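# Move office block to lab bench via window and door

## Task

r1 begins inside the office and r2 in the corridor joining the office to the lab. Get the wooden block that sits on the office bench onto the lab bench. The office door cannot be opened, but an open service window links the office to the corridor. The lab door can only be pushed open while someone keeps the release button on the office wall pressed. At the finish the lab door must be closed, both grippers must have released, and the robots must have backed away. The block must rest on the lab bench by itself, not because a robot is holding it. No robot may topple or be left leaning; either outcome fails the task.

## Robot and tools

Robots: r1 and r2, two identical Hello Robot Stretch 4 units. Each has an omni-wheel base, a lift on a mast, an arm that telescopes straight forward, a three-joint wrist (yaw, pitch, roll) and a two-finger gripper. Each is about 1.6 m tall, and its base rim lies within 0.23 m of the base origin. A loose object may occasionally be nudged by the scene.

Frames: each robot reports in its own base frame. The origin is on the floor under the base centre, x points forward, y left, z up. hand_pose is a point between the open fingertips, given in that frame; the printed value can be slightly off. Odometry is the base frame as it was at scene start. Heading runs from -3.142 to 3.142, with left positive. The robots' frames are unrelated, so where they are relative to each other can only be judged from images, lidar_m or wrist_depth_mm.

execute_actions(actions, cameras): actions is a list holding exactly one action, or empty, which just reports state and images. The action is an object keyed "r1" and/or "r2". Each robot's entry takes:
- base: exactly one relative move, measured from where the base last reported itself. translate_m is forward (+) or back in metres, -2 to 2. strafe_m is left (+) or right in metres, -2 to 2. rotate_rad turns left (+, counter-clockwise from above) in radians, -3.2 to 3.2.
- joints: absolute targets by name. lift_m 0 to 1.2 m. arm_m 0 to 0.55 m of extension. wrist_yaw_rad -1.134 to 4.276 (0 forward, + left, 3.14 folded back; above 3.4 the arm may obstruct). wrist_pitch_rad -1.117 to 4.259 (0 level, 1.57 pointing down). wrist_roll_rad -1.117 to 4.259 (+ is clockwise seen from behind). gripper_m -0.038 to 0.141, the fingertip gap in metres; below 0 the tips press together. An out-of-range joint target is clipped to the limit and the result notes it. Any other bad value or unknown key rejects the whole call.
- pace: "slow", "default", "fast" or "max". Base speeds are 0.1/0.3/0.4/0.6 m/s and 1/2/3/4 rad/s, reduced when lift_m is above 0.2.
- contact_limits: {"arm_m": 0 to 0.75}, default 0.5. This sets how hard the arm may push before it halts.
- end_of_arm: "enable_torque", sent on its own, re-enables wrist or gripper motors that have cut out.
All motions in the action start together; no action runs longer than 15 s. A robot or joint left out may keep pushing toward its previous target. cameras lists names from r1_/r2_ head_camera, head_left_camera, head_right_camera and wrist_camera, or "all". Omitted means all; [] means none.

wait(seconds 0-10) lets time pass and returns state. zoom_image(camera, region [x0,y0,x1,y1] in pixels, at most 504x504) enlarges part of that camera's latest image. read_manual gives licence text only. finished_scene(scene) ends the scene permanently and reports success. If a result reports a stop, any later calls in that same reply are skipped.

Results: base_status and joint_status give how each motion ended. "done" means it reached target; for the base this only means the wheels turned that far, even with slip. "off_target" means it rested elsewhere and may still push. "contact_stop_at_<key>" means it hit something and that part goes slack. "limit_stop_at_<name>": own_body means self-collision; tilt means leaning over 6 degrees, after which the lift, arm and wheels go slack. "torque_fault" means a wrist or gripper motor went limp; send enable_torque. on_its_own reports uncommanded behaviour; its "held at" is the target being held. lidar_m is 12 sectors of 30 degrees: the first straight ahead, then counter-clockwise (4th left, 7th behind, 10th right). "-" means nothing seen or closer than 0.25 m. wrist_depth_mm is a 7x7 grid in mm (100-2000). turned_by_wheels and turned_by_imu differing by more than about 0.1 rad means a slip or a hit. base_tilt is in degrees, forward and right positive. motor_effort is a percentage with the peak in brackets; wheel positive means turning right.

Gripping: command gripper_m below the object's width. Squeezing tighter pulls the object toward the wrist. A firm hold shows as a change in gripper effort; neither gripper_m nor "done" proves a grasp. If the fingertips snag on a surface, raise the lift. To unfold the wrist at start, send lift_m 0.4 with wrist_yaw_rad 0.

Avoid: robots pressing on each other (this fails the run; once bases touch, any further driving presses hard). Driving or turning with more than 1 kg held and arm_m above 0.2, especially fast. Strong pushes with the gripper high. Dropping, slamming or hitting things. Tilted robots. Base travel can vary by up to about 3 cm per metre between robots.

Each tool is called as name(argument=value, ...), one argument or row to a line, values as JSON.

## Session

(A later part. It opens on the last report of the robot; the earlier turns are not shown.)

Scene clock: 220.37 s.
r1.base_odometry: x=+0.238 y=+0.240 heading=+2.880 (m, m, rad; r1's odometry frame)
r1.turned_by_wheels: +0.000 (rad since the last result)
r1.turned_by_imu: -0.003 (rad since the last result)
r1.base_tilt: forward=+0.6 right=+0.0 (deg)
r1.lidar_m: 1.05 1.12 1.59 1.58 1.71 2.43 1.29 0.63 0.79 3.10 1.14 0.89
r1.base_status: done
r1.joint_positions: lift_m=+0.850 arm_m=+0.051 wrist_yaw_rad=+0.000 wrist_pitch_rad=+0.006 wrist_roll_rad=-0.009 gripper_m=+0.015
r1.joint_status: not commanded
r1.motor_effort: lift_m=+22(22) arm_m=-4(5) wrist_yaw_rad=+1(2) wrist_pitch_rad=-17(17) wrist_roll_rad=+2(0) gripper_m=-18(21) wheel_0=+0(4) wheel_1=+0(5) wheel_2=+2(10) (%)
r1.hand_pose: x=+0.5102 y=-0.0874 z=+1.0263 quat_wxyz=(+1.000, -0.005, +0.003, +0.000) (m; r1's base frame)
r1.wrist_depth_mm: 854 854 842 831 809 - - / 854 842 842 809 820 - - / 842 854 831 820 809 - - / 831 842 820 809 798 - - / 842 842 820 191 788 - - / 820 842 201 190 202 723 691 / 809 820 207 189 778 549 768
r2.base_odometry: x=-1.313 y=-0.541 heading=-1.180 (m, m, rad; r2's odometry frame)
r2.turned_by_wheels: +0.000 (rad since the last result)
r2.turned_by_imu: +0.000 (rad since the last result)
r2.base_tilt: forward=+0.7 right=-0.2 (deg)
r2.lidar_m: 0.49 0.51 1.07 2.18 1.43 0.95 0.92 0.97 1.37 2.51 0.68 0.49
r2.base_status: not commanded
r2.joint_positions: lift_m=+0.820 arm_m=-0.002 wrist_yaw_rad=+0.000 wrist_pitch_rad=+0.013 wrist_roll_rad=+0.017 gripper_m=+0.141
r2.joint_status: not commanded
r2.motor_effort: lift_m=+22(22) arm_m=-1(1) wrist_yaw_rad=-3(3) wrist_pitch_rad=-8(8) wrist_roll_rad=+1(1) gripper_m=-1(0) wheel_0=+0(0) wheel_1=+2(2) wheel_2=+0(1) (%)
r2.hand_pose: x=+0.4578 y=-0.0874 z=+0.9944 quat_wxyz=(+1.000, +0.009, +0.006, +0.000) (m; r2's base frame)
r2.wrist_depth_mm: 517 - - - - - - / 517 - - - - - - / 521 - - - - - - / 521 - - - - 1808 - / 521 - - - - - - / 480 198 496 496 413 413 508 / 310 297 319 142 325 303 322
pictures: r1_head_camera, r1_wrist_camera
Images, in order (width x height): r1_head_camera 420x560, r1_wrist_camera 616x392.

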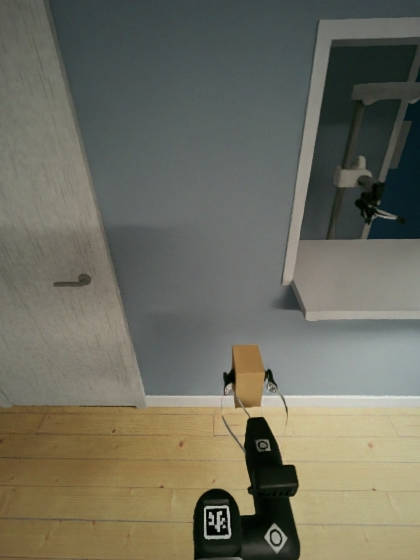

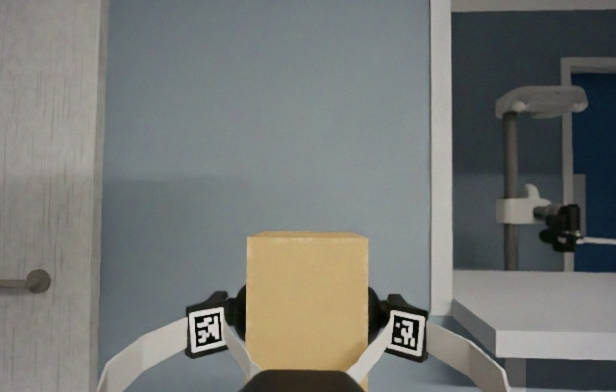

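execute_actions(
  actions=[
    {"r1": {"base": {"strafe_m": -0.8}, "joints": {"arm_m": 0.45, "lift_m": 0.86}, "pace": "fast"}},
  ],
  cameras=["r1_head_camera", "r1_wrist_camera", "r2_head_camera", "r2_wrist_camera"],
)

Scene clock: 247.87 s.
r1.base_odometry: x=+0.445 y=+1.013 heading=+2.881 (m, m, rad; r1's odometry frame)
r1.turned_by_wheels: +0.000 (rad since the last result)
r1.turned_by_imu: -0.002 (rad since the last result)
r1.base_tilt: forward=+0.6 right=+0.0 (deg)
r1.lidar_m: 0.81 0.87 1.57 2.40 2.56 0.59 0.56 0.59 2.33 2.30 1.42 0.83
r1.base_status: done
r1.joint_positions: lift_m=+0.860 arm_m=+0.449 wrist_yaw_rad=+0.000 wrist_pitch_rad=+0.006 wrist_roll_rad=-0.009 gripper_m=+0.015
r1.joint_status: all done
r1.motor_effort: lift_m=+22(23) arm_m=+4(4) wrist_yaw_rad=+0(0) wrist_pitch_rad=-16(18) wrist_roll_rad=+0(2) gripper_m=-24(23) wheel_0=+0(8) wheel_1=+0(10) wheel_2=+1(1) (%)
r1.hand_pose: x=+0.9086 y=-0.0874 z=+1.0363 quat_wxyz=(+1.000, -0.005, +0.003, +0.000) (m; r1's base frame)
r1.wrist_depth_mm: - - - - - - - / - - - - - - - / - - - - - - - / - - - - - - - / - - - 191 - - - / 676 683 202 190 203 - - / 436 384 208 189 392 392 455
r2.base_odometry: x=-1.313 y=-0.541 heading=-1.180 (m, m, rad; r2's odometry frame)
r2.turned_by_wheels: +0.000 (rad since the last result)
r2.turned_by_imu: +0.000 (rad since the last result)
r2.base_tilt: forward=+0.8 right=-0.1 (deg)
r2.lidar_m: 0.49 0.50 1.05 2.19 1.44 0.96 0.93 0.99 1.36 2.50 0.69 0.51
r2.base_status: not commanded
r2.joint_positions: lift_m=+0.820 arm_m=-0.002 wrist_yaw_rad=+0.000 wrist_pitch_rad=+0.013 wrist_roll_rad=+0.017 gripper_m=+0.141
r2.joint_status: not commanded
r2.motor_effort: lift_m=+22(22) arm_m=-1(1) wrist_yaw_rad=-3(2) wrist_pitch_rad=-7(7) wrist_roll_rad=+1(1) gripper_m=+0(0) wheel_0=+0(0) wheel_1=+2(2) wheel_2=-1(1) (%)
r2.hand_pose: x=+0.4578 y=-0.0874 z=+0.9944 quat_wxyz=(+1.000, +0.009, +0.006, +0.000) (m; r2's base frame)
r2.wrist_depth_mm: 517 - - - - - - / 521 - - - - - - / 521 - - - - - - / 521 - - 1060 - - - / 525 - - 1808 - - - / 477 197 492 500 410 413 504 / 310 296 320 142 324 303 324
pictures: r1_head_camera, r1_wrist_camera, r2_head_camera, r2_wrist_camera
Images, in order (width x height): r1_head_camera 420x560, r1_wrist_camera 616x392, r2_head_camera 420x560, r2_wrist_camera 616x392.

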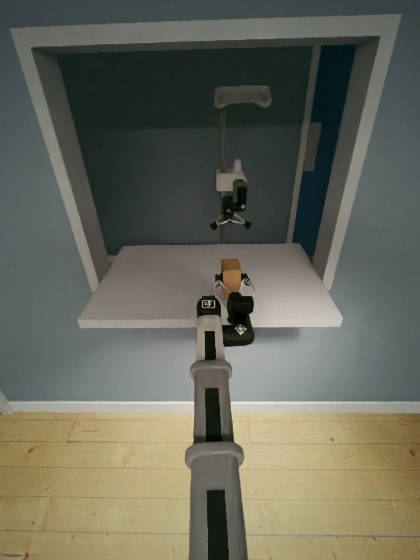

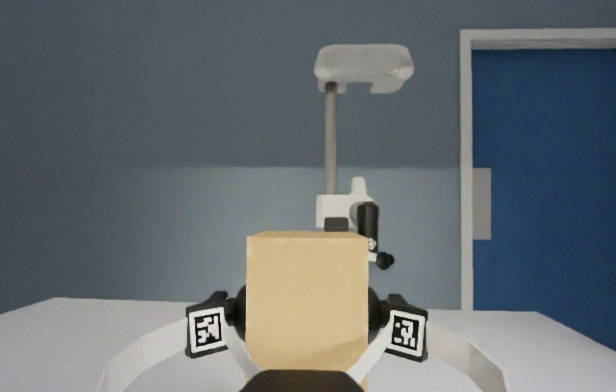

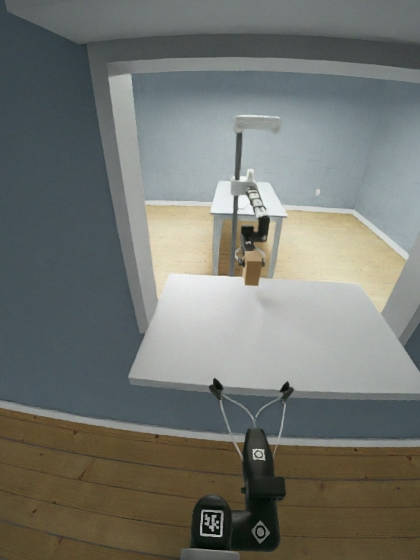

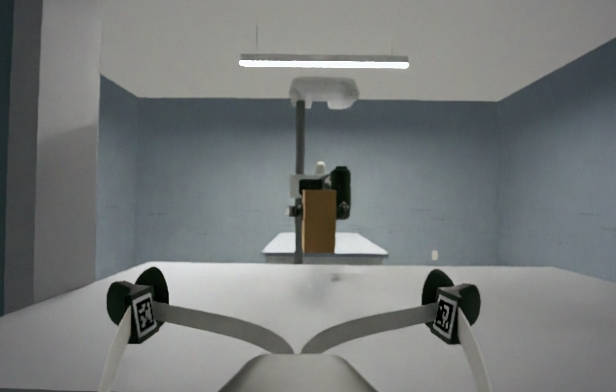

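execute_actions(
  actions=[
    {"r1": {"joints": {"arm_m": 0.545, "lift_m": 0.822}}, "r2": {"joints": {"arm_m": 0.18, "lift_m": 0.823}}},
  ],
  cameras=["r1_wrist_camera", "r2_wrist_camera"],
)

Scene clock: 258.87 s.
r1.base_odometry: x=+0.445 y=+1.013 heading=+2.881 (m, m, rad; r1's odometry frame)
r1.turned_by_wheels: +0.000 (rad since the last result)
r1.turned_by_imu: +0.000 (rad since the last result)
r1.base_tilt: forward=+0.6 right=+0.0 (deg)
r1.lidar_m: 0.80 0.86 1.57 2.40 2.53 0.58 0.56 0.59 2.35 2.30 1.43 0.82
r1.base_status: not commanded
r1.joint_positions: lift_m=+0.822 arm_m=+0.544 wrist_yaw_rad=+0.000 wrist_pitch_rad=+0.006 wrist_roll_rad=-0.009 gripper_m=+0.015
r1.joint_status: all done
r1.motor_effort: lift_m=+17(20) arm_m=+5(7) wrist_yaw_rad=+1(1) wrist_pitch_rad=-16(17) wrist_roll_rad=+0(0) gripper_m=-19(23) wheel_0=+0(0) wheel_1=+0(0) wheel_2=+1(1) (%)
r1.hand_pose: x=+1.0036 y=-0.0874 z=+0.9987 quat_wxyz=(+1.000, -0.005, +0.003, +0.000) (m; r1's base frame)
r1.wrist_depth_mm: - - - - 1138 - - / - - - - - - - / - - - - - - - / - - - - - - - / - - - 190 759 - - / 535 549 202 189 203 564 - / 342 303 208 189 309 309 355
r2.base_odometry: x=-1.313 y=-0.541 heading=-1.180 (m, m, rad; r2's odometry frame)
r2.turned_by_wheels: +0.000 (rad since the last result)
r2.turned_by_imu: +0.000 (rad since the last result)
r2.base_tilt: forward=+0.8 right=-0.2 (deg)
r2.lidar_m: 0.50 0.52 1.05 2.18 1.42 0.95 0.93 0.96 1.35 2.51 0.71 0.52
r2.base_status: not commanded
r2.joint_positions: lift_m=+0.823 arm_m=+0.179 wrist_yaw_rad=+0.000 wrist_pitch_rad=+0.012 wrist_roll_rad=+0.017 gripper_m=+0.141
r2.joint_status: all done
r2.motor_effort: lift_m=+23(20) arm_m=+6(7) wrist_yaw_rad=-3(1) wrist_pitch_rad=-7(7) wrist_roll_rad=+1(1) gripper_m=+1(0) wheel_0=+0(0) wheel_1=+3(2) wheel_2=-1(1) (%)
r2.hand_pose: x=+0.6383 y=-0.0874 z=+0.9973 quat_wxyz=(+1.000, +0.009, +0.006, +0.000) (m; r2's base frame)
r2.wrist_depth_mm: - - - - - - - / - - - 1708 - - - / - - - - - - - / - - - 1576 - - - / - - - 466 - - - / 484 197 500 452 418 418 512 / 315 300 324 142 327 307 327
pictures: r1_wrist_camera, r2_wrist_camera
Images, in order (width x height): r1_wrist_camera 616x392, r2_wrist_camera 616x392.

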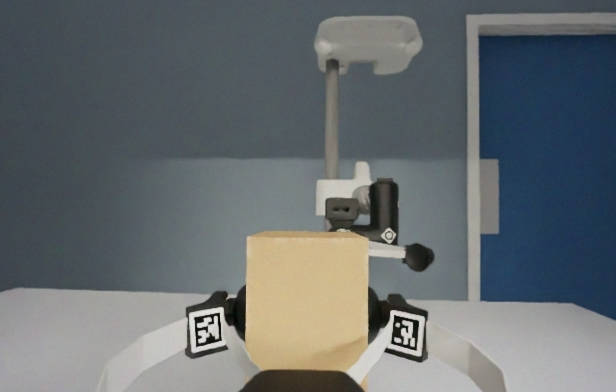

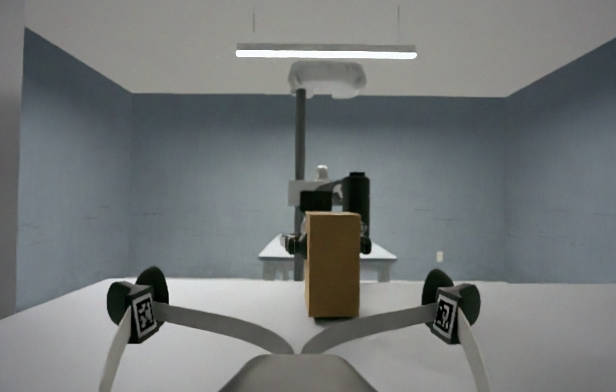

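execute_actions(
  actions=[
    {"r1": {"joints": {"lift_m": 0.812}}},
  ],
  cameras=["r2_wrist_camera"],
)

Scene clock: 263.73 s.
r1.base_odometry: x=+0.445 y=+1.013 heading=+2.881 (m, m, rad; r1's odometry frame)
r1.turned_by_wheels: +0.000 (rad since the last result)
r1.turned_by_imu: +0.000 (rad since the last result)
r1.base_tilt: forward=+0.6 right=+0.0 (deg)
r1.lidar_m: 0.80 0.84 1.54 2.41 2.53 0.55 0.55 0.60 2.35 2.31 1.41 0.84
r1.base_status: not commanded
r1.joint_positions: lift_m=+0.812 arm_m=+0.544 wrist_yaw_rad=+0.000 wrist_pitch_rad=+0.002 wrist_roll_rad=-0.009 gripper_m=+0.015
r1.joint_status: all done
r1.motor_effort: lift_m=+15(16) arm_m=+4(5) wrist_yaw_rad=+1(1) wrist_pitch_rad=-6(17) wrist_roll_rad=-1(1) gripper_m=-21(21) wheel_0=+0(0) wheel_1=+0(0) wheel_2=+1(1) (%)
r1.hand_pose: x=+1.0036 y=-0.0874 z=+0.9899 quat_wxyz=(+1.000, -0.005, +0.001, +0.000) (m; r1's base frame)
r1.wrist_depth_mm: - - - - 1138 - - / - - - - - - - / - - - - - - - / - - - - - - - / - - - 191 750 - - / 517 525 201 189 203 549 - / 329 287 208 189 294 297 338
r2.base_odometry: x=-1.313 y=-0.541 heading=-1.180 (m, m, rad; r2's odometry frame)
r2.turned_by_wheels: +0.000 (rad since the last result)
r2.turned_by_imu: +0.000 (rad since the last result)
r2.base_tilt: forward=+0.7 right=-0.2 (deg)
r2.lidar_m: 0.50 0.51 1.05 2.19 1.40 0.96 0.92 0.96 1.37 2.51 0.69 0.52
r2.base_status: not commanded
r2.joint_positions: lift_m=+0.823 arm_m=+0.179 wrist_yaw_rad=+0.000 wrist_pitch_rad=+0.012 wrist_roll_rad=+0.017 gripper_m=+0.141
r2.joint_status: not commanded
r2.motor_effort: lift_m=+23(23) arm_m=+6(6) wrist_yaw_rad=-3(2) wrist_pitch_rad=-7(7) wrist_roll_rad=+2(1) gripper_m=+0(1) wheel_0=+0(0) wheel_1=+2(2) wheel_2=-1(1) (%)
r2.hand_pose: x=+0.6383 y=-0.0874 z=+0.9973 quat_wxyz=(+1.000, +0.009, +0.006, +0.000) (m; r2's base frame)
r2.wrist_depth_mm: - - - - - - - / - - - 1708 - - - / - - - - - - - / - - - 1576 - - - / - - - 466 - - - / 480 197 500 445 418 418 512 / 315 298 322 142 327 306 329
pictures: r2_wrist_camera
Images, in order (width x height): r2_wrist_camera 616x392.

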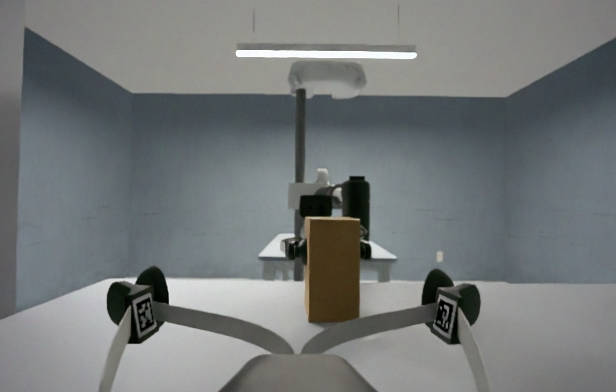

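execute_actions(
  actions=[
    {"r1": {"joints": {"gripper_m": 0.09}}},
  ],
  cameras=["r1_wrist_camera"],
)

Scene clock: 270.87 s.
r1.base_odometry: x=+0.445 y=+1.013 heading=+2.881 (m, m, rad; r1's odometry frame)
r1.turned_by_wheels: +0.000 (rad since the last result)
r1.turned_by_imu: +0.000 (rad since the last result)
r1.base_tilt: forward=+0.6 right=+0.0 (deg)
r1.lidar_m: 0.80 0.85 1.56 2.41 2.57 0.58 0.55 0.60 2.35 2.29 1.41 0.83
r1.base_status: not commanded
r1.joint_positions: lift_m=+0.812 arm_m=+0.544 wrist_yaw_rad=+0.000 wrist_pitch_rad=+0.002 wrist_roll_rad=-0.009 gripper_m=+0.090
r1.joint_status: all done
r1.motor_effort: lift_m=+15(15) arm_m=+4(5) wrist_yaw_rad=+1(1) wrist_pitch_rad=-6(6) wrist_roll_rad=+2(1) gripper_m=-1(19) wheel_0=+0(0) wheel_1=+0(0) wheel_2=+1(1) (%)
r1.hand_pose: x=+1.0036 y=-0.0874 z=+0.9899 quat_wxyz=(+1.000, -0.005, +0.001, +0.000) (m; r1's base frame)
r1.wrist_depth_mm: - - - - 1160 - - / - - - - - - - / - - - - - - - / - - - - - - - / - - - 204 750 - - / 508 525 204 202 213 544 - / 327 307 310 151 293 315 338
r2.base_odometry: x=-1.313 y=-0.541 heading=-1.180 (m, m, rad; r2's odometry frame)
r2.turned_by_wheels: +0.000 (rad since the last result)
r2.turned_by_imu: +0.000 (rad since the last result)
r2.base_tilt: forward=+0.8 right=-0.2 (deg)
r2.lidar_m: 0.48 0.50 1.08 2.19 1.43 0.96 0.93 0.97 1.35 2.51 0.68 0.53
r2.base_status: not commanded
r2.joint_positions: lift_m=+0.823 arm_m=+0.179 wrist_yaw_rad=+0.000 wrist_pitch_rad=+0.012 wrist_roll_rad=+0.017 gripper_m=+0.141
r2.joint_status: not commanded
r2.motor_effort: lift_m=+23(23) arm_m=+6(7) wrist_yaw_rad=-2(2) wrist_pitch_rad=-7(7) wrist_roll_rad=+1(1) gripper_m=+0(0) wheel_0=+0(0) wheel_1=+2(2) wheel_2=-1(1) (%)
r2.hand_pose: x=+0.6383 y=-0.0874 z=+0.9973 quat_wxyz=(+1.000, +0.009, +0.006, +0.000) (m; r2's base frame)
r2.wrist_depth_mm: - - - - - - - / - - - 1708 - - - / - - - - - - - / - - - 1576 - - - / - - - 466 - - - / 484 196 500 433 418 421 512 / 315 300 324 142 329 307 327
pictures: r1_wrist_camera
Images, in order (width x height): r1_wrist_camera 616x392.

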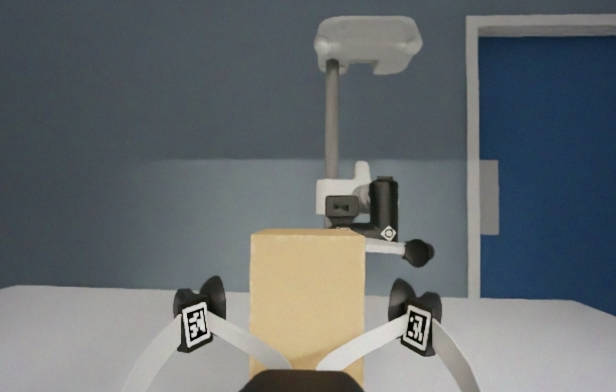

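execute_actions(
  actions=[
    {"r1": {"joints": {"arm_m": 0.05, "lift_m": 0.83}, "pace": "fast"}, "r2": {"base": {"strafe_m": -0.03}, "joints": {"arm_m": 0.40}}},
  ],
  cameras=["r2_wrist_camera", "r2_head_camera"],
)

Scene clock: 298.07 s.
r1.base_odometry: x=+0.445 y=+1.013 heading=+2.881 (m, m, rad; r1's odometry frame)
r1.turned_by_wheels: +0.000 (rad since the last result)
r1.turned_by_imu: +0.001 (rad since the last result)
r1.base_tilt: forward=+0.6 right=+0.1 (deg)
r1.lidar_m: 0.78 0.83 1.56 2.40 2.54 0.58 0.55 0.58 2.33 2.31 1.44 0.82
r1.base_status: not commanded
r1.joint_positions: lift_m=+0.830 arm_m=+0.051 wrist_yaw_rad=+0.000 wrist_pitch_rad=+0.002 wrist_roll_rad=-0.009 gripper_m=+0.090
r1.joint_status: all done
r1.motor_effort: lift_m=+21(23) arm_m=-4(6) wrist_yaw_rad=+1(0) wrist_pitch_rad=-8(8) wrist_roll_rad=+1(1) gripper_m=-2(2) wheel_0=+0(0) wheel_1=+0(0) wheel_2=+1(1) (%)
r1.hand_pose: x=+0.5102 y=-0.0875 z=+1.0073 quat_wxyz=(+1.000, -0.005, +0.001, +0.000) (m; r1's base frame)
r1.wrist_depth_mm: 831 - - - - - 750 / 842 - - - - - 741 / 809 - - - - - 732 / 820 - - - - - 732 / 820 - - 946 - 991 723 / 585 591 222 615 224 621 723 / 798 778 778 152 741 521 723
r2.base_odometry: x=-1.341 y=-0.552 heading=-1.180 (m, m, rad; r2's odometry frame)
r2.turned_by_wheels: +0.000 (rad since the last result)
r2.turned_by_imu: +0.000 (rad since the last result)
r2.base_tilt: forward=+0.8 right=-0.2 (deg)
r2.lidar_m: 0.50 0.51 1.05 2.21 1.42 0.97 0.93 0.97 1.39 2.47 0.68 0.49
r2.base_status: done
r2.joint_positions: lift_m=+0.823 arm_m=+0.399 wrist_yaw_rad=+0.000 wrist_pitch_rad=+0.012 wrist_roll_rad=+0.017 gripper_m=+0.141
r2.joint_status: all done
r2.motor_effort: lift_m=+23(23) arm_m=+6(7) wrist_yaw_rad=-2(2) wrist_pitch_rad=-7(7) wrist_roll_rad=+1(1) gripper_m=-1(0) wheel_0=+0(3) wheel_1=+2(10) wheel_2=-1(0) (%)
r2.hand_pose: x=+0.8583 y=-0.0874 z=+0.9973 quat_wxyz=(+1.000, +0.009, +0.006, +0.000) (m; r2's base frame)
r2.wrist_depth_mm: - - - - - - - / - - - - - - - / - - - - - - - / - - - 1336 - - - / - - - 211 - - - / - 197 - 208 211 415 - / 312 297 322 142 306 303 325
pictures: r2_head_camera, r2_wrist_camera
Images, in order (width x height): r2_head_camera 420x560, r2_wrist_camera 616x392.

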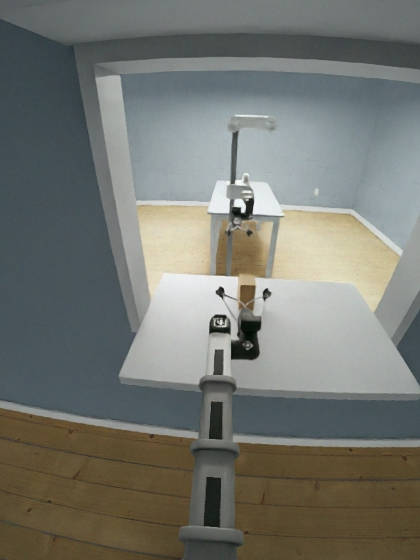

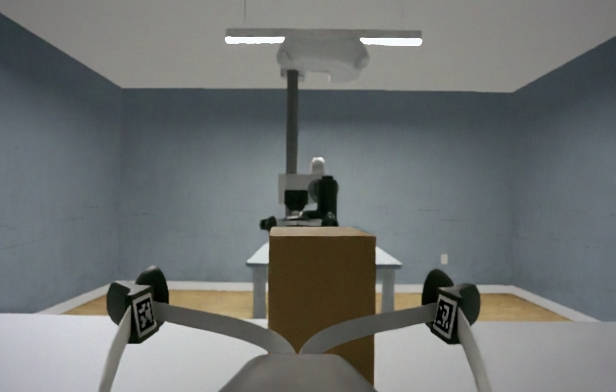

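execute_actions(
  actions=[
    {"r1": {"base": {"strafe_m": -0.45}, "joints": {"gripper_m": -0.02, "lift_m": 0.9, "arm_m": 0.0}, "pace": "fast"}, "r2": {"joints": {"arm_m": 0.415, "gripper_m": 0.015}}},
  ],
  cameras=["r2_wrist_camera"],
)

Scene clock: 305.67 s.
r1.base_odometry: x=+0.561 y=+1.447 heading=+2.881 (m, m, rad; r1's odometry frame)
r1.turned_by_wheels: +0.000 (rad since the last result)
r1.turned_by_imu: -0.001 (rad since the last result)
r1.base_tilt: forward=+0.6 right=+0.0 (deg)
r1.lidar_m: 0.77 0.83 1.22 2.86 0.82 0.60 0.59 2.57 1.86 1.85 1.35 1.03
r1.base_status: done
r1.joint_positions: lift_m=+0.900 arm_m=+0.001 wrist_yaw_rad=+0.000 wrist_pitch_rad=+0.002 wrist_roll_rad=-0.009 gripper_m=-0.020
r1.joint_status: all done
r1.motor_effort: lift_m=+21(22) arm_m=-5(6) wrist_yaw_rad=+1(0) wrist_pitch_rad=-8(8) wrist_roll_rad=+0(1) gripper_m=-12(11) wheel_0=+1(9) wheel_1=+0(9) wheel_2=+1(2) (%)
r1.hand_pose: x=+0.4602 y=-0.0874 z=+1.0773 quat_wxyz=(+1.000, -0.005, +0.001, +0.000) (m; r1's base frame)
r1.wrist_depth_mm: - - - 831 809 788 778 / - - - 831 798 788 778 / - - - 820 798 798 778 / - - - 809 778 788 768 / - - - 809 778 768 768 / 854 788 878 206 778 778 759 / 591 591 183 186 180 750 750
r2.base_odometry: x=-1.341 y=-0.552 heading=-1.180 (m, m, rad; r2's odometry frame)
r2.turned_by_wheels: +0.000 (rad since the last result)
r2.turned_by_imu: +0.000 (rad since the last result)
r2.base_tilt: forward=+0.8 right=-0.2 (deg)
r2.lidar_m: 0.48 0.50 1.04 2.23 1.42 0.96 0.93 0.97 1.36 2.48 0.68 0.50
r2.base_status: not commanded
r2.joint_positions: lift_m=+0.823 arm_m=+0.414 wrist_yaw_rad=+0.000 wrist_pitch_rad=+0.012 wrist_roll_rad=+0.017 gripper_m=+0.015
r2.joint_status: all done
r2.motor_effort: lift_m=+23(23) arm_m=+6(9) wrist_yaw_rad=-1(2) wrist_pitch_rad=-7(7) wrist_roll_rad=+1(2) gripper_m=-20(21) wheel_0=+0(0) wheel_1=+3(2) wheel_2=-1(1) (%)
r2.hand_pose: x=+0.8733 y=-0.0875 z=+0.9973 quat_wxyz=(+1.000, +0.009, +0.006, +0.000) (m; r2's base frame)
r2.wrist_depth_mm: - - - - - - - / - - - - - - - / - - - - - - - / - 1060 - - - - - / - - - 183 - - - / - - 183 183 189 - - / 315 278 281 182 304 285 327
pictures: r2_wrist_camera
Images, in order (width x height): r2_wrist_camera 616x392.

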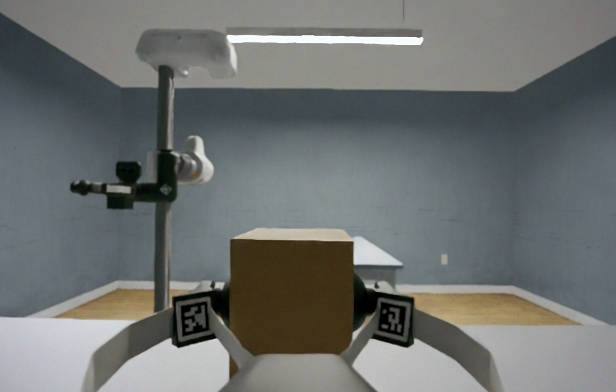

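execute_actions(
  actions=[
    {"r1": {"base": {"strafe_m": -0.3}, "pace": "fast"}, "r2": {"joints": {"lift_m": 0.88}}},
  ],
  cameras=[],
)

execute_actions(
  actions=[
    {"r1": {"base": {"strafe_m": -0.45}, "pace": "fast"}, "r2": {"joints": {"arm_m": 0.0}}},
  ],
  cameras=["r1_head_camera", "r1_wrist_camera", "r2_head_left_camera", "r2_wrist_camera"],
)

Scene clock: 313.10 s.
r1.base_odometry: x=+0.638 y=+1.737 heading=+2.881 (m, m, rad; r1's odometry frame)
r1.turned_by_wheels: +0.000 (rad since the last result)
r1.turned_by_imu: -0.001 (rad since the last result)
r1.base_tilt: forward=+0.6 right=+0.1 (deg)
r1.lidar_m: 0.99 0.85 1.18 3.15 0.82 0.73 1.94 2.16 1.59 1.54 1.37 1.02
r1.base_status: done
r1.joint_positions: lift_m=+0.900 arm_m=+0.001 wrist_yaw_rad=+0.000 wrist_pitch_rad=+0.002 wrist_roll_rad=-0.009 gripper_m=-0.020
r1.joint_status: not commanded
r1.motor_effort: lift_m=+21(20) arm_m=-5(4) wrist_yaw_rad=+1(1) wrist_pitch_rad=-7(7) wrist_roll_rad=+2(1) gripper_m=-15(13) wheel_0=+1(10) wheel_1=+1(9) wheel_2=+1(3) (%)
r1.hand_pose: x=+0.4602 y=-0.0874 z=+1.0773 quat_wxyz=(+1.000, -0.005, +0.001, +0.000) (m; r1's base frame)
r1.wrist_depth_mm: - 1098 831 809 788 778 768 / - - 820 809 778 788 768 / - - 809 798 788 778 759 / - 1138 809 788 778 750 741 / - - 809 798 768 759 750 / 854 798 798 205 759 759 750 / 597 798 182 186 180 750 741
r2.base_odometry: x=-1.341 y=-0.552 heading=-1.180 (m, m, rad; r2's odometry frame)
r2.turned_by_wheels: +0.000 (rad since the last result)
r2.turned_by_imu: +0.000 (rad since the last result)
r2.base_tilt: forward=+0.8 right=-0.1 (deg)
r2.lidar_m: 0.47 0.53 1.05 2.21 1.41 0.94 0.93 0.96 1.37 2.47 0.69 0.49
r2.base_status: not commanded
r2.joint_positions: lift_m=+0.880 arm_m=+0.414 wrist_yaw_rad=+0.000 wrist_pitch_rad=+0.015 wrist_roll_rad=+0.017 gripper_m=+0.015
r2.joint_status: all done
r2.motor_effort: lift_m=+24(20) arm_m=+6(6) wrist_yaw_rad=-1(1) wrist_pitch_rad=-16(16) wrist_roll_rad=+1(0) gripper_m=-19(18) wheel_0=+0(0) wheel_1=+2(2) wheel_2=+0(1) (%)
r2.hand_pose: x=+0.8733 y=-0.0875 z=+1.0533 quat_wxyz=(+1.000, +0.009, +0.008, +0.000) (m; r2's base frame)
r2.wrist_depth_mm: - - - - - - - / - - - - - - - / - - - - - - - / 1078 - - - - - - / - - - 183 - - - / - - 184 182 190 - - / 1308 389 392 182 424 397 -
pictures: none
No camera images: the call's "cameras" was empty. Leave "cameras" out to get every camera's image.

Scene clock: 315.57 s.
r1.base_odometry: x=+0.754 y=+2.172 heading=+2.881 (m, m, rad; r1's odometry frame)
r1.turned_by_wheels: +0.000 (rad since the last result)
r1.turned_by_imu: -0.002 (rad since the last result)
r1.base_tilt: forward=+0.6 right=+0.0 (deg)
r1.lidar_m: 0.95 1.02 1.13 3.60 1.06 1.29 3.36 1.48 1.12 1.11 1.19 0.97
r1.base_status: done
r1.joint_positions: lift_m=+0.900 arm_m=+0.001 wrist_yaw_rad=+0.000 wrist_pitch_rad=+0.002 wrist_roll_rad=-0.009 gripper_m=-0.020
r1.joint_status: not commanded
r1.motor_effort: lift_m=+21(21) arm_m=-5(5) wrist_yaw_rad=+1(1) wrist_pitch_rad=-8(7) wrist_roll_rad=-1(0) gripper_m=-16(10) wheel_0=+0(9) wheel_1=+1(9) wheel_2=+1(0) (%)
r1.hand_pose: x=+0.4602 y=-0.0874 z=+1.0773 quat_wxyz=(+1.000, -0.005, +0.001, +0.000) (m; r1's base frame)
r1.wrist_depth_mm: 820 809 798 788 768 768 741 / 831 809 798 778 778 759 741 / 809 798 798 768 759 750 741 / 809 809 778 768 750 750 741 / 798 798 778 778 741 750 741 / 798 788 778 206 750 741 723 / 798 788 182 186 179 732 723
r2.base_odometry: x=-1.341 y=-0.552 heading=-1.180 (m, m, rad; r2's odometry frame)
r2.turned_by_wheels: +0.000 (rad since the last result)
r2.turned_by_imu: +0.000 (rad since the last result)
r2.base_tilt: forward=+0.7 right=-0.1 (deg)
r2.lidar_m: 0.43 0.52 1.07 2.23 1.43 0.96 0.93 0.97 1.35 2.48 0.69 0.51
r2.base_status: not commanded
r2.joint_positions: lift_m=+0.880 arm_m=+0.001 wrist_yaw_rad=+0.000 wrist_pitch_rad=+0.016 wrist_roll_rad=+0.017 gripper_m=+0.015
r2.joint_status: all done
r2.motor_effort: lift_m=+25(25) arm_m=-6(6) wrist_yaw_rad=-2(2) wrist_pitch_rad=-16(17) wrist_roll_rad=+1(0) gripper_m=-19(20) wheel_0=+0(0) wheel_1=+2(3) wheel_2=-1(1) (%)
r2.hand_pose: x=+0.4604 y=-0.0875 z=+1.0533 quat_wxyz=(+1.000, +0.009, +0.008, +0.000) (m; r2's base frame)
r2.wrist_depth_mm: 559 - - - - - - / 564 - - - - - - / 564 - - - - - - / 569 - - - - - - / 564 - - 183 - - - / 554 676 183 182 190 715 715 / 442 392 397 182 430 402 455
pictures: r1_head_camera, r1_wrist_camera, r2_head_left_camera, r2_wrist_camera
Images, in order (width x height): r1_head_camera 420x560, r1_wrist_camera 616x392, r2_head_left_camera 420x672, r2_wrist_camera 616x392.

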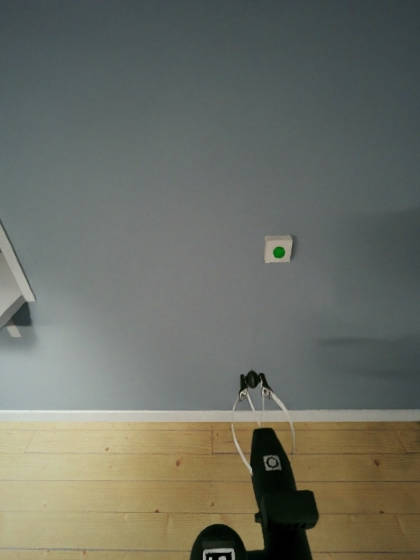

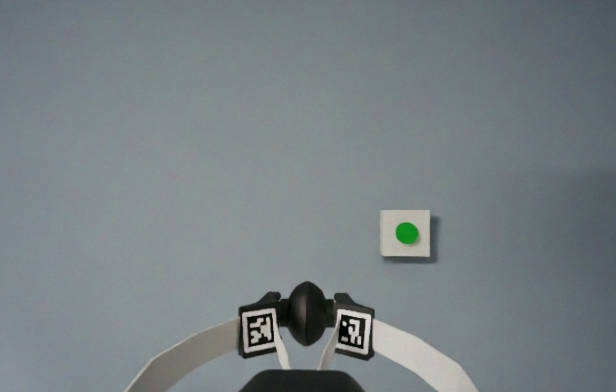

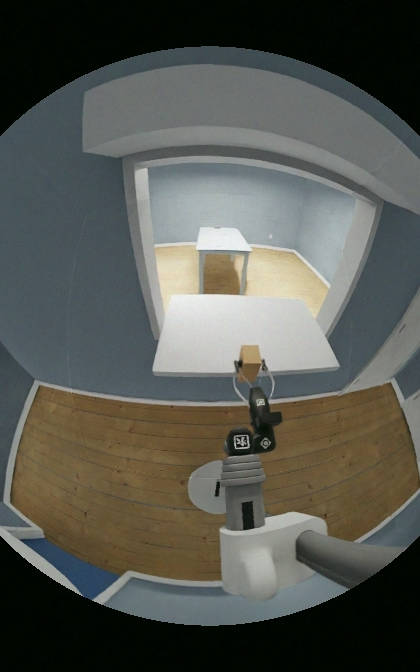

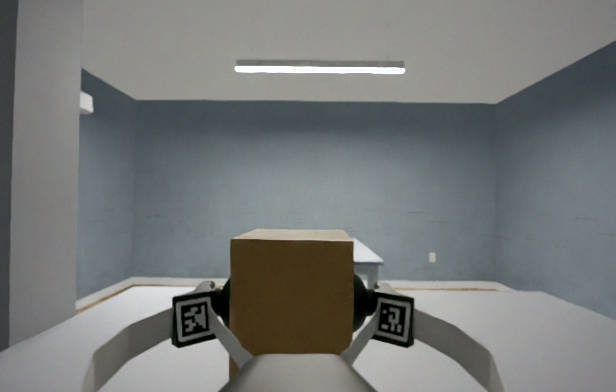

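execute_actions(
  actions=[
    {"r1": {"base": {"strafe_m": -0.188}, "joints": {"lift_m": 0.888, "arm_m": 0.36}}, "r2": {"base": {"strafe_m": 1.06}, "joints": {"lift_m": 0.8}, "pace": "fast"}},
  ],
  cameras=["r1_wrist_camera", "r2_head_left_camera", "r2_head_right_camera", "r2_wrist_camera"],
)

Scene clock: 340.80 s.
r1.base_odometry: x=+0.803 y=+2.354 heading=+2.881 (m, m, rad; r1's odometry frame)
r1.turned_by_wheels: +0.000 (rad since the last result)
r1.turned_by_imu: +0.000 (rad since the last result)
r1.base_tilt: forward=+0.5 right=+0.0 (deg)
r1.lidar_m: 0.92 1.02 1.23 3.77 1.19 1.55 3.36 1.28 0.90 0.93 0.98 1.00
r1.base_status: done
r1.joint_positions: lift_m=+0.888 arm_m=+0.359 wrist_yaw_rad=+0.000 wrist_pitch_rad=+0.002 wrist_roll_rad=-0.009 gripper_m=-0.020
r1.joint_status: all done
r1.motor_effort: lift_m=+15(19) arm_m=+4(4) wrist_yaw_rad=+2(3) wrist_pitch_rad=-7(7) wrist_roll_rad=+1(1) gripper_m=-10(15) wheel_0=-2(10) wheel_1=+0(8) wheel_2=+1(3) (%)
r1.hand_pose: x=+0.8186 y=-0.0874 z=+1.0658 quat_wxyz=(+1.000, -0.005, +0.001, +0.000) (m; r1's base frame)
r1.wrist_depth_mm: 427 424 415 407 399 397 389 / 427 418 413 407 397 394 389 / 421 415 407 402 394 389 387 / 418 413 404 364 392 389 379 / 415 410 402 357 392 384 382 / 418 407 404 206 387 382 379 / 413 407 182 185 180 379 375
r2.base_odometry: x=-0.361 y=-0.148 heading=-1.180 (m, m, rad; r2's odometry frame)
r2.turned_by_wheels: +0.000 (rad since the last result)
r2.turned_by_imu: +0.002 (rad since the last result)
r2.base_tilt: forward=+0.8 right=-0.2 (deg)
r2.lidar_m: 0.42 0.78 1.09 1.15 1.21 1.03 0.98 0.96 1.31 2.54 0.91 0.76
r2.base_status: done
r2.joint_positions: lift_m=+0.800 arm_m=+0.001 wrist_yaw_rad=+0.000 wrist_pitch_rad=+0.016 wrist_roll_rad=+0.017 gripper_m=+0.015
r2.joint_status: all done
r2.motor_effort: lift_m=+18(24) arm_m=-6(6) wrist_yaw_rad=-3(2) wrist_pitch_rad=-16(18) wrist_roll_rad=+0(0) gripper_m=-19(20) wheel_0=+0(11) wheel_1=-2(9) wheel_2=-1(0) (%)
r2.hand_pose: x=+0.4604 y=-0.0874 z=+0.9739 quat_wxyz=(+1.000, +0.009, +0.008, +0.000) (m; r2's base frame)
r2.wrist_depth_mm: 530 535 535 530 530 530 530 / 530 530 530 530 530 530 525 / 530 530 530 525 530 525 525 / 530 525 530 530 530 525 525 / 530 530 525 183 525 525 521 / 525 525 183 182 190 525 521 / 525 525 525 182 521 521 525
pictures: r1_wrist_camera, r2_head_left_camera, r2_head_right_camera, r2_wrist_camera
Images, in order (width x height): r1_wrist_camera 616x392, r2_head_left_camera 420x672, r2_head_right_camera 420x672, r2_wrist_camera 616x392.

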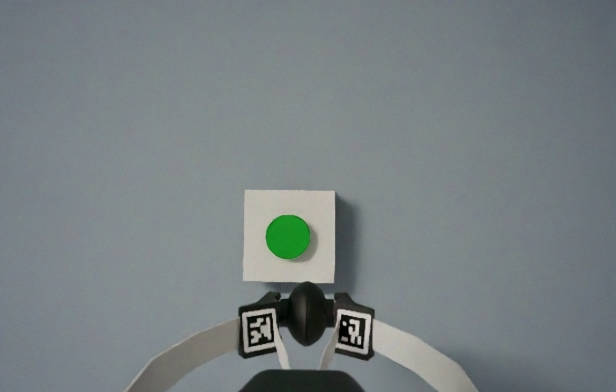

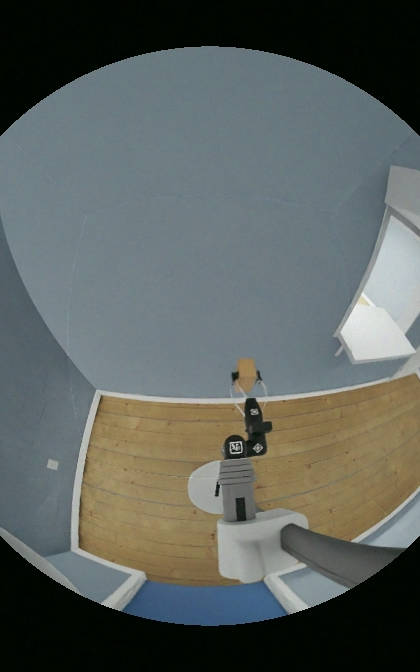

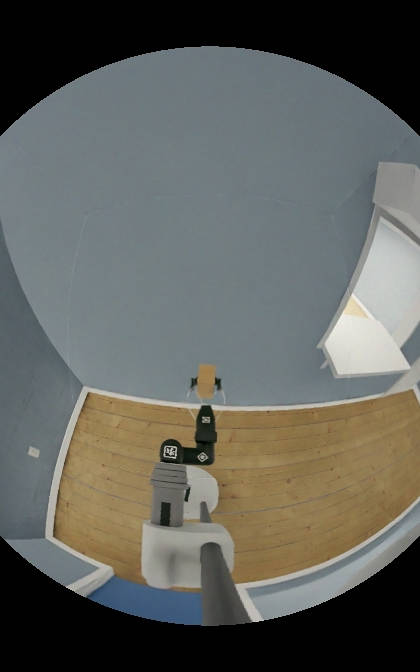

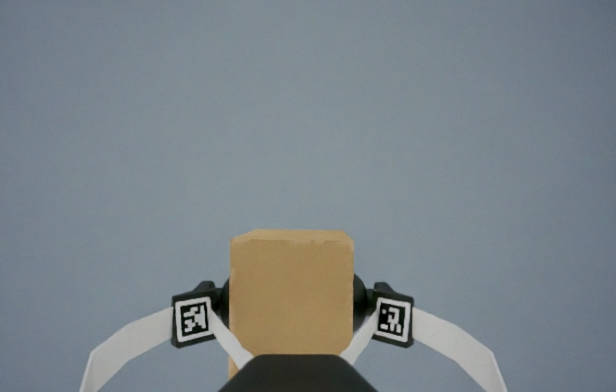

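execute_actions(
  actions=[
    {"r1": {"base": {"strafe_m": 0.016}, "joints": {"lift_m": 0.912, "arm_m": 0.44}}, "r2": {"base": {"translate_m": -0.55}, "pace": "fast"}},
  ],
  cameras=["r1_wrist_camera", "r2_head_left_camera", "r2_head_right_camera"],
)

Scene clock: 366.97 s.
r1.base_odometry: x=+0.799 y=+2.338 heading=+2.881 (m, m, rad; r1's odometry frame)
r1.turned_by_wheels: +0.000 (rad since the last result)
r1.turned_by_imu: +0.001 (rad since the last result)
r1.base_tilt: forward=+0.6 right=+0.1 (deg)
r1.lidar_m: 0.94 1.02 1.21 3.77 1.23 1.53 3.33 1.30 0.96 0.94 0.99 0.99
r1.base_status: done
r1.joint_positions: lift_m=+0.912 arm_m=+0.439 wrist_yaw_rad=+0.000 wrist_pitch_rad=+0.002 wrist_roll_rad=-0.009 gripper_m=-0.020
r1.joint_status: all done
r1.motor_effort: lift_m=+21(23) arm_m=+4(5) wrist_yaw_rad=+1(1) wrist_pitch_rad=-7(8) wrist_roll_rad=+1(2) gripper_m=-11(11) wheel_0=+0(7) wheel_1=-2(5) wheel_2=+1(3) (%)
r1.hand_pose: x=+0.8986 y=-0.0874 z=+1.0894 quat_wxyz=(+1.000, -0.005, +0.001, +0.000) (m; r1's base frame)
r1.wrist_depth_mm: 342 336 330 327 322 317 310 / 342 336 329 324 320 317 310 / 340 334 327 320 317 312 307 / 336 330 324 319 315 310 306 / 332 329 322 277 312 309 304 / 332 325 322 206 309 306 301 / 327 322 182 186 180 303 300
r2.base_odometry: x=-0.570 y=+0.360 heading=-1.181 (m, m, rad; r2's odometry frame)
r2.turned_by_wheels: +0.000 (rad since the last result)
r2.turned_by_imu: +0.003 (rad since the last result)
r2.base_tilt: forward=+0.7 right=-0.1 (deg)
r2.lidar_m: 0.44 1.36 1.22 1.16 0.61 0.43 0.44 0.45 0.48 1.61 1.47 1.30
r2.base_status: done
r2.joint_positions: lift_m=+0.800 arm_m=+0.001 wrist_yaw_rad=+0.000 wrist_pitch_rad=+0.016 wrist_roll_rad=+0.017 gripper_m=+0.015
r2.joint_status: not commanded
r2.motor_effort: lift_m=+18(18) arm_m=-5(6) wrist_yaw_rad=-1(2) wrist_pitch_rad=-16(16) wrist_roll_rad=+0(0) gripper_m=-19(19) wheel_0=-1(6) wheel_1=-1(6) wheel_2=+0(11) (%)
r2.hand_pose: x=+0.4604 y=-0.0874 z=+0.9739 quat_wxyz=(+1.000, +0.009, +0.008, +0.000) (m; r2's base frame)
r2.wrist_depth_mm: 1118 1098 1118 1098 1098 1098 - / 1098 1098 1098 1098 1098 1098 - / 1098 1098 1098 1078 1098 1098 - / 1098 1098 1098 1098 1098 1098 - / 1098 1118 1078 183 1078 1098 1078 / 1098 1098 183 183 190 1078 1060 / 1078 1078 1078 182 1078 1098 1078
pictures: r1_wrist_camera, r2_head_left_camera, r2_head_right_camera
Images, in order (width x height): r1_wrist_camera 616x392, r2_head_left_camera 420x672, r2_head_right_camera 420x672.

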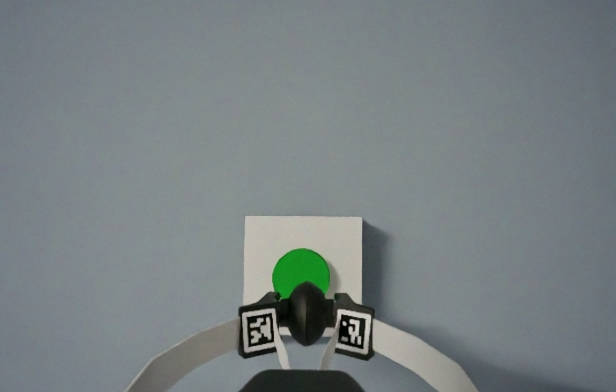

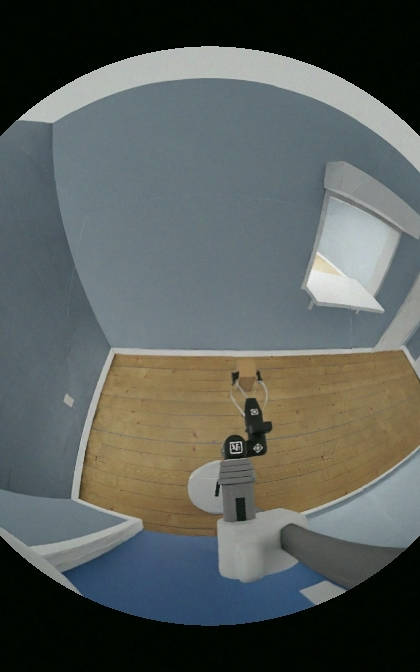

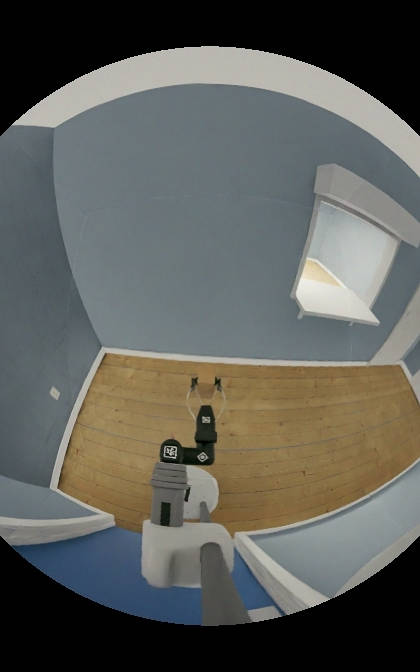

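execute_actions(
  actions=[
    {"r1": {"joints": {"arm_m": 0.48}, "pace": "slow"}, "r2": {"base": {"strafe_m": 0.04}}},
  ],
  cameras=["r1_wrist_camera"],
)

Scene clock: 376.50 s.
r1.base_odometry: x=+0.799 y=+2.338 heading=+2.881 (m, m, rad; r1's odometry frame)
r1.turned_by_wheels: +0.000 (rad since the last result)
r1.turned_by_imu: +0.000 (rad since the last result)
r1.base_tilt: forward=+0.5 right=+0.0 (deg)
r1.lidar_m: 0.96 1.01 1.24 3.78 1.21 1.53 3.34 1.29 0.94 0.93 1.02 0.98
r1.base_status: not commanded
r1.joint_positions: lift_m=+0.912 arm_m=+0.478 wrist_yaw_rad=-0.005 wrist_pitch_rad=+0.002 wrist_roll_rad=-0.009 gripper_m=-0.020
r1.joint_status: all done
r1.on_its_own: wrist_yaw_rad is at rest, and its effort (+15) is outside its rest range (-13 to +13)
r1.motor_effort: lift_m=+21(21) arm_m=+10(10) wrist_yaw_rad=+15(14) wrist_pitch_rad=-8(8) wrist_roll_rad=+2(1) gripper_m=-8(12) wheel_0=+1(1) wheel_1=+0(2) wheel_2=-3(3) (%)
r1.hand_pose: x=+0.9373 y=-0.0887 z=+1.0894 quat_wxyz=(+1.000, -0.005, +0.001, -0.002) (m; r1's base frame)
r1.wrist_depth_mm: 301 296 293 287 285 278 277 / 298 296 291 286 281 278 273 / 298 290 287 282 281 277 271 / 296 290 285 281 278 273 270 / 293 289 286 240 276 272 268 / 290 287 243 211 273 270 266 / 289 286 279 186 273 267 265
r2.base_odometry: x=-0.533 y=+0.376 heading=-1.180 (m, m, rad; r2's odometry frame)
r2.turned_by_wheels: +0.000 (rad since the last result)
r2.turned_by_imu: +0.000 (rad since the last result)
r2.base_tilt: forward=+0.7 right=-0.2 (deg)
r2.lidar_m: 0.44 1.36 1.17 1.12 0.61 0.44 0.42 0.42 0.51 1.57 1.47 1.32
r2.base_status: done
r2.joint_positions: lift_m=+0.800 arm_m=+0.001 wrist_yaw_rad=+0.000 wrist_pitch_rad=+0.016 wrist_roll_rad=+0.017 gripper_m=+0.015
r2.joint_status: not commanded
r2.motor_effort: lift_m=+18(17) arm_m=-6(6) wrist_yaw_rad=-2(4) wrist_pitch_rad=-16(16) wrist_roll_rad=+1(0) gripper_m=-18(19) wheel_0=-1(6) wheel_1=+0(7) wheel_2=+0(0) (%)
r2.hand_pose: x=+0.4604 y=-0.0874 z=+0.9739 quat_wxyz=(+1.000, +0.009, +0.008, +0.000) (m; r2's base frame)
r2.wrist_depth_mm: 1098 1118 1098 1098 1098 1098 - / 1118 1098 1098 1098 1098 1098 - / 1098 1098 1098 1098 1098 1078 - / 1118 1098 1098 1098 1098 1098 - / 1098 1098 1118 183 1078 1078 1078 / 1098 1078 183 182 190 1078 1078 / 1078 1078 1098 182 1078 1078 1060
pictures: r1_wrist_camera
Images, in order (width x height): r1_wrist_camera 616x392.

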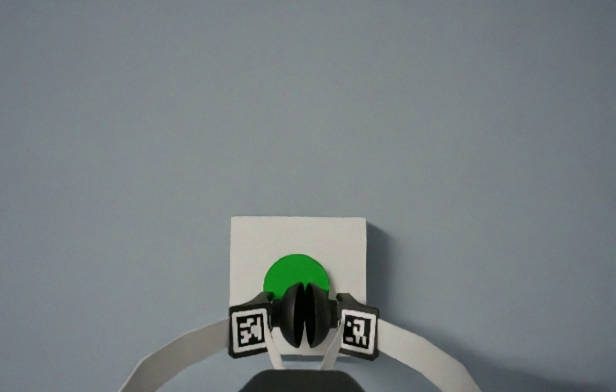

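execute_actions(
  actions=[
    {"r1": {"joints": {"arm_m": 0.487}, "pace": "slow"}, "r2": {"base": {"translate_m": -0.16}}},
  ],
  cameras=["r1_wrist_camera", "r2_head_right_camera"],
)

Scene clock: 384.63 s.
r1.base_odometry: x=+0.799 y=+2.338 heading=+2.880 (m, m, rad; r1's odometry frame)
r1.turned_by_wheels: -0.001 (rad since the last result)
r1.turned_by_imu: +0.006 (rad since the last result)
r1.base_tilt: forward=+0.5 right=+0.0 (deg)
r1.lidar_m: 0.96 1.03 1.22 3.78 1.21 1.57 3.35 1.26 0.93 0.94 1.00 1.00
r1.base_status: not commanded
r1.joint_positions: lift_m=+0.912 arm_m=+0.485 wrist_yaw_rad=-0.014 wrist_pitch_rad=+0.002 wrist_roll_rad=-0.009 gripper_m=-0.020
r1.joint_status: all done
r1.on_its_own: wrist_yaw_rad is at rest, and its effort (+41) is outside its rest range (-13 to +13)
r1.motor_effort: lift_m=+21(21) arm_m=+14(10) wrist_yaw_rad=+41(42) wrist_pitch_rad=-7(7) wrist_roll_rad=+0(2) gripper_m=-2(9) wheel_0=+2(3) wheel_1=+1(3) wheel_2=-12(12) (%)
r1.hand_pose: x=+0.9428 y=-0.0914 z=+1.0894 quat_wxyz=(+1.000, -0.005, +0.001, -0.007) (m; r1's base frame)
r1.wrist_depth_mm: 297 293 289 283 279 274 274 / 293 289 287 283 277 276 272 / 290 286 285 281 277 273 270 / 289 287 282 279 274 271 268 / 287 285 281 236 273 271 266 / 287 286 239 215 271 268 265 / 285 281 276 181 267 265 264
r2.base_odometry: x=-0.594 y=+0.523 heading=-1.180 (m, m, rad; r2's odometry frame)
r2.turned_by_wheels: +0.000 (rad since the last result)
r2.turned_by_imu: +0.001 (rad since the last result)
r2.base_tilt: forward=+0.8 right=-0.2 (deg)
r2.lidar_m: 0.42 1.52 1.18 0.72 0.39 0.26 0.26 0.29 0.40 0.89 1.71 1.45
r2.base_status: done
r2.joint_positions: lift_m=+0.800 arm_m=+0.001 wrist_yaw_rad=+0.000 wrist_pitch_rad=+0.016 wrist_roll_rad=+0.017 gripper_m=+0.015
r2.joint_status: not commanded
r2.motor_effort: lift_m=+17(18) arm_m=-6(5) wrist_yaw_rad=-2(2) wrist_pitch_rad=-16(16) wrist_roll_rad=+1(1) gripper_m=-19(19) wheel_0=-2(9) wheel_1=+1(7) wheel_2=+1(7) (%)
r2.hand_pose: x=+0.4604 y=-0.0874 z=+0.9739 quat_wxyz=(+1.000, +0.009, +0.008, +0.000) (m; r2's base frame)
r2.wrist_depth_mm: 1281 1281 1281 1255 1281 1255 1366 / 1281 1281 1255 1281 1255 1255 - / 1281 1281 1281 1255 1255 1255 - / 1281 1255 1229 1255 1255 1255 - / 1255 1229 1255 184 1255 1255 1255 / 1255 1255 183 183 190 1229 1255 / 1281 1255 1229 182 1229 1229 1229
pictures: r1_wrist_camera, r2_head_right_camera
Images, in order (width x height): r1_wrist_camera 616x392, r2_head_right_camera 420x672.

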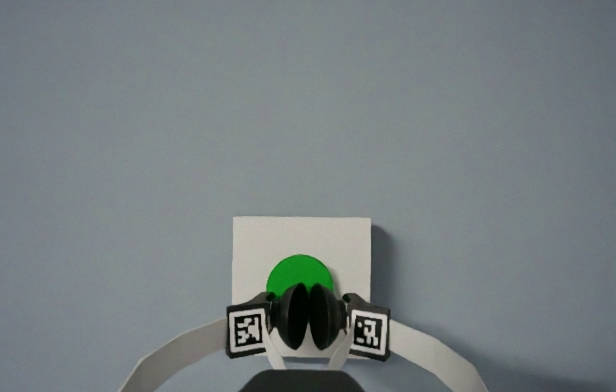

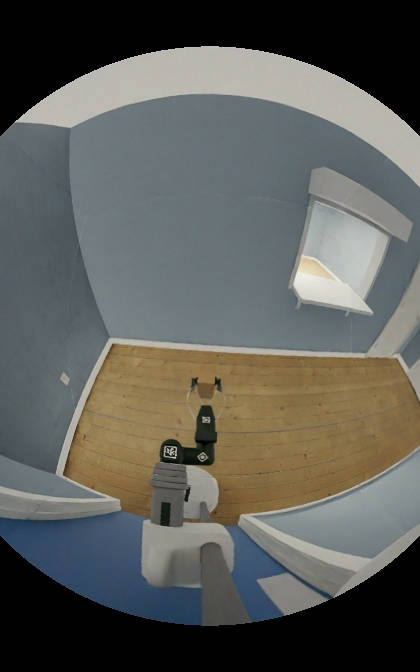

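execute_actions(
  actions=[
    {"r2": {"base": {"translate_m": -0.2}, "pace": "slow"}},
  ],
  cameras=["r2_head_right_camera", "r2_head_left_camera"],
)

Scene clock: 392.07 s.
r1.base_odometry: x=+0.799 y=+2.338 heading=+2.880 (m, m, rad; r1's odometry frame)
r1.turned_by_wheels: +0.000 (rad since the last result)
r1.turned_by_imu: +0.001 (rad since the last result)
r1.base_tilt: forward=+0.5 right=+0.0 (deg)
r1.lidar_m: 0.96 1.05 1.21 3.77 1.19 1.53 3.33 1.28 0.93 0.95 1.01 1.01
r1.base_status: not commanded
r1.joint_positions: lift_m=+0.912 arm_m=+0.485 wrist_yaw_rad=-0.014 wrist_pitch_rad=+0.002 wrist_roll_rad=-0.009 gripper_m=-0.020
r1.joint_status: not commanded
r1.on_its_own: wrist_yaw_rad is at rest, and its effort (+41) is outside its rest range (-13 to +13)
r1.motor_effort: lift_m=+21(21) arm_m=+14(13) wrist_yaw_rad=+41(41) wrist_pitch_rad=-7(6) wrist_roll_rad=+0(1) gripper_m=-6(3) wheel_0=+2(2) wheel_1=+2(1) wheel_2=-12(12) (%)
r1.hand_pose: x=+0.9428 y=-0.0914 z=+1.0894 quat_wxyz=(+1.000, -0.005, +0.001, -0.007) (m; r1's base frame)
r1.wrist_depth_mm: 296 291 287 285 281 276 273 / 296 290 286 281 278 274 272 / 291 289 283 278 276 274 270 / 291 286 283 278 273 273 270 / 289 285 281 237 272 268 266 / 287 283 238 216 271 270 266 / 285 281 276 180 268 266 264
r2.base_odometry: x=-0.670 y=+0.708 heading=-1.181 (m, m, rad; r2's odometry frame)
r2.turned_by_wheels: +0.000 (rad since the last result)
r2.turned_by_imu: +0.000 (rad since the last result)
r2.base_tilt: forward=+0.8 right=-0.2 (deg)
r2.lidar_m: 0.43 1.60 1.17 0.40 0.25 0.25 0.25 0.26 0.37 0.33 1.96 1.62
r2.base_status: done
r2.joint_positions: lift_m=+0.800 arm_m=+0.001 wrist_yaw_rad=+0.000 wrist_pitch_rad=+0.016 wrist_roll_rad=+0.017 gripper_m=+0.015
r2.joint_status: not commanded
r2.motor_effort: lift_m=+19(19) arm_m=-5(6) wrist_yaw_rad=-3(5) wrist_pitch_rad=-16(17) wrist_roll_rad=+1(1) gripper_m=-19(20) wheel_0=-2(9) wheel_1=-3(11) wheel_2=+2(11) (%)
r2.hand_pose: x=+0.4603 y=-0.0874 z=+0.9738 quat_wxyz=(+1.000, +0.009, +0.008, +0.000) (m; r2's base frame)
r2.wrist_depth_mm: 1464 1499 1499 1499 1464 1499 1464 / 1499 1464 1464 1464 1464 1464 - / 1464 1464 1464 1464 1464 1499 - / 1464 1464 1499 1464 1464 1464 - / 1464 1464 1499 183 1464 1430 1430 / 1464 1464 183 182 190 1464 1464 / 1464 1464 1464 182 1464 1464 1464
pictures: r2_head_left_camera, r2_head_right_camera
Images, in order (width x height): r2_head_left_camera 420x672, r2_head_right_camera 420x672.

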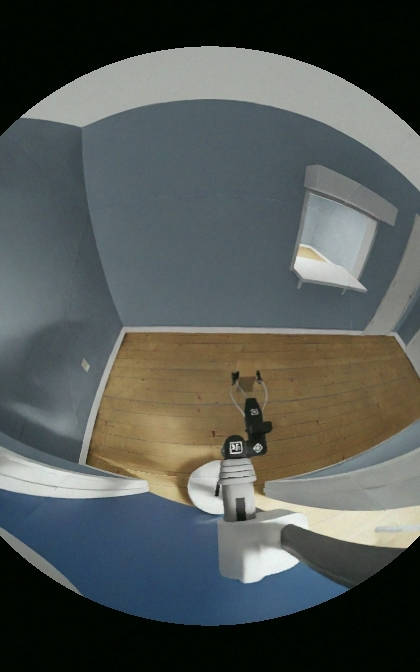

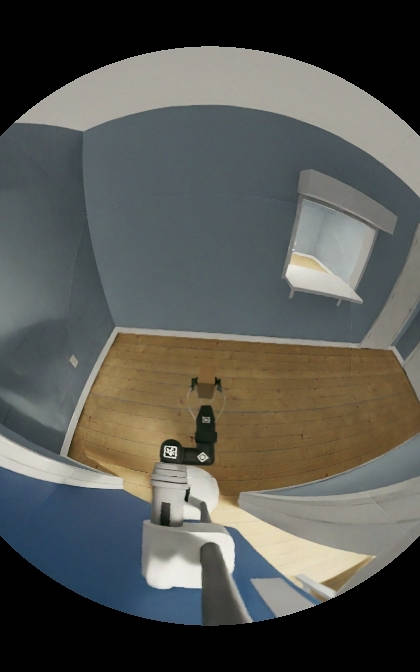

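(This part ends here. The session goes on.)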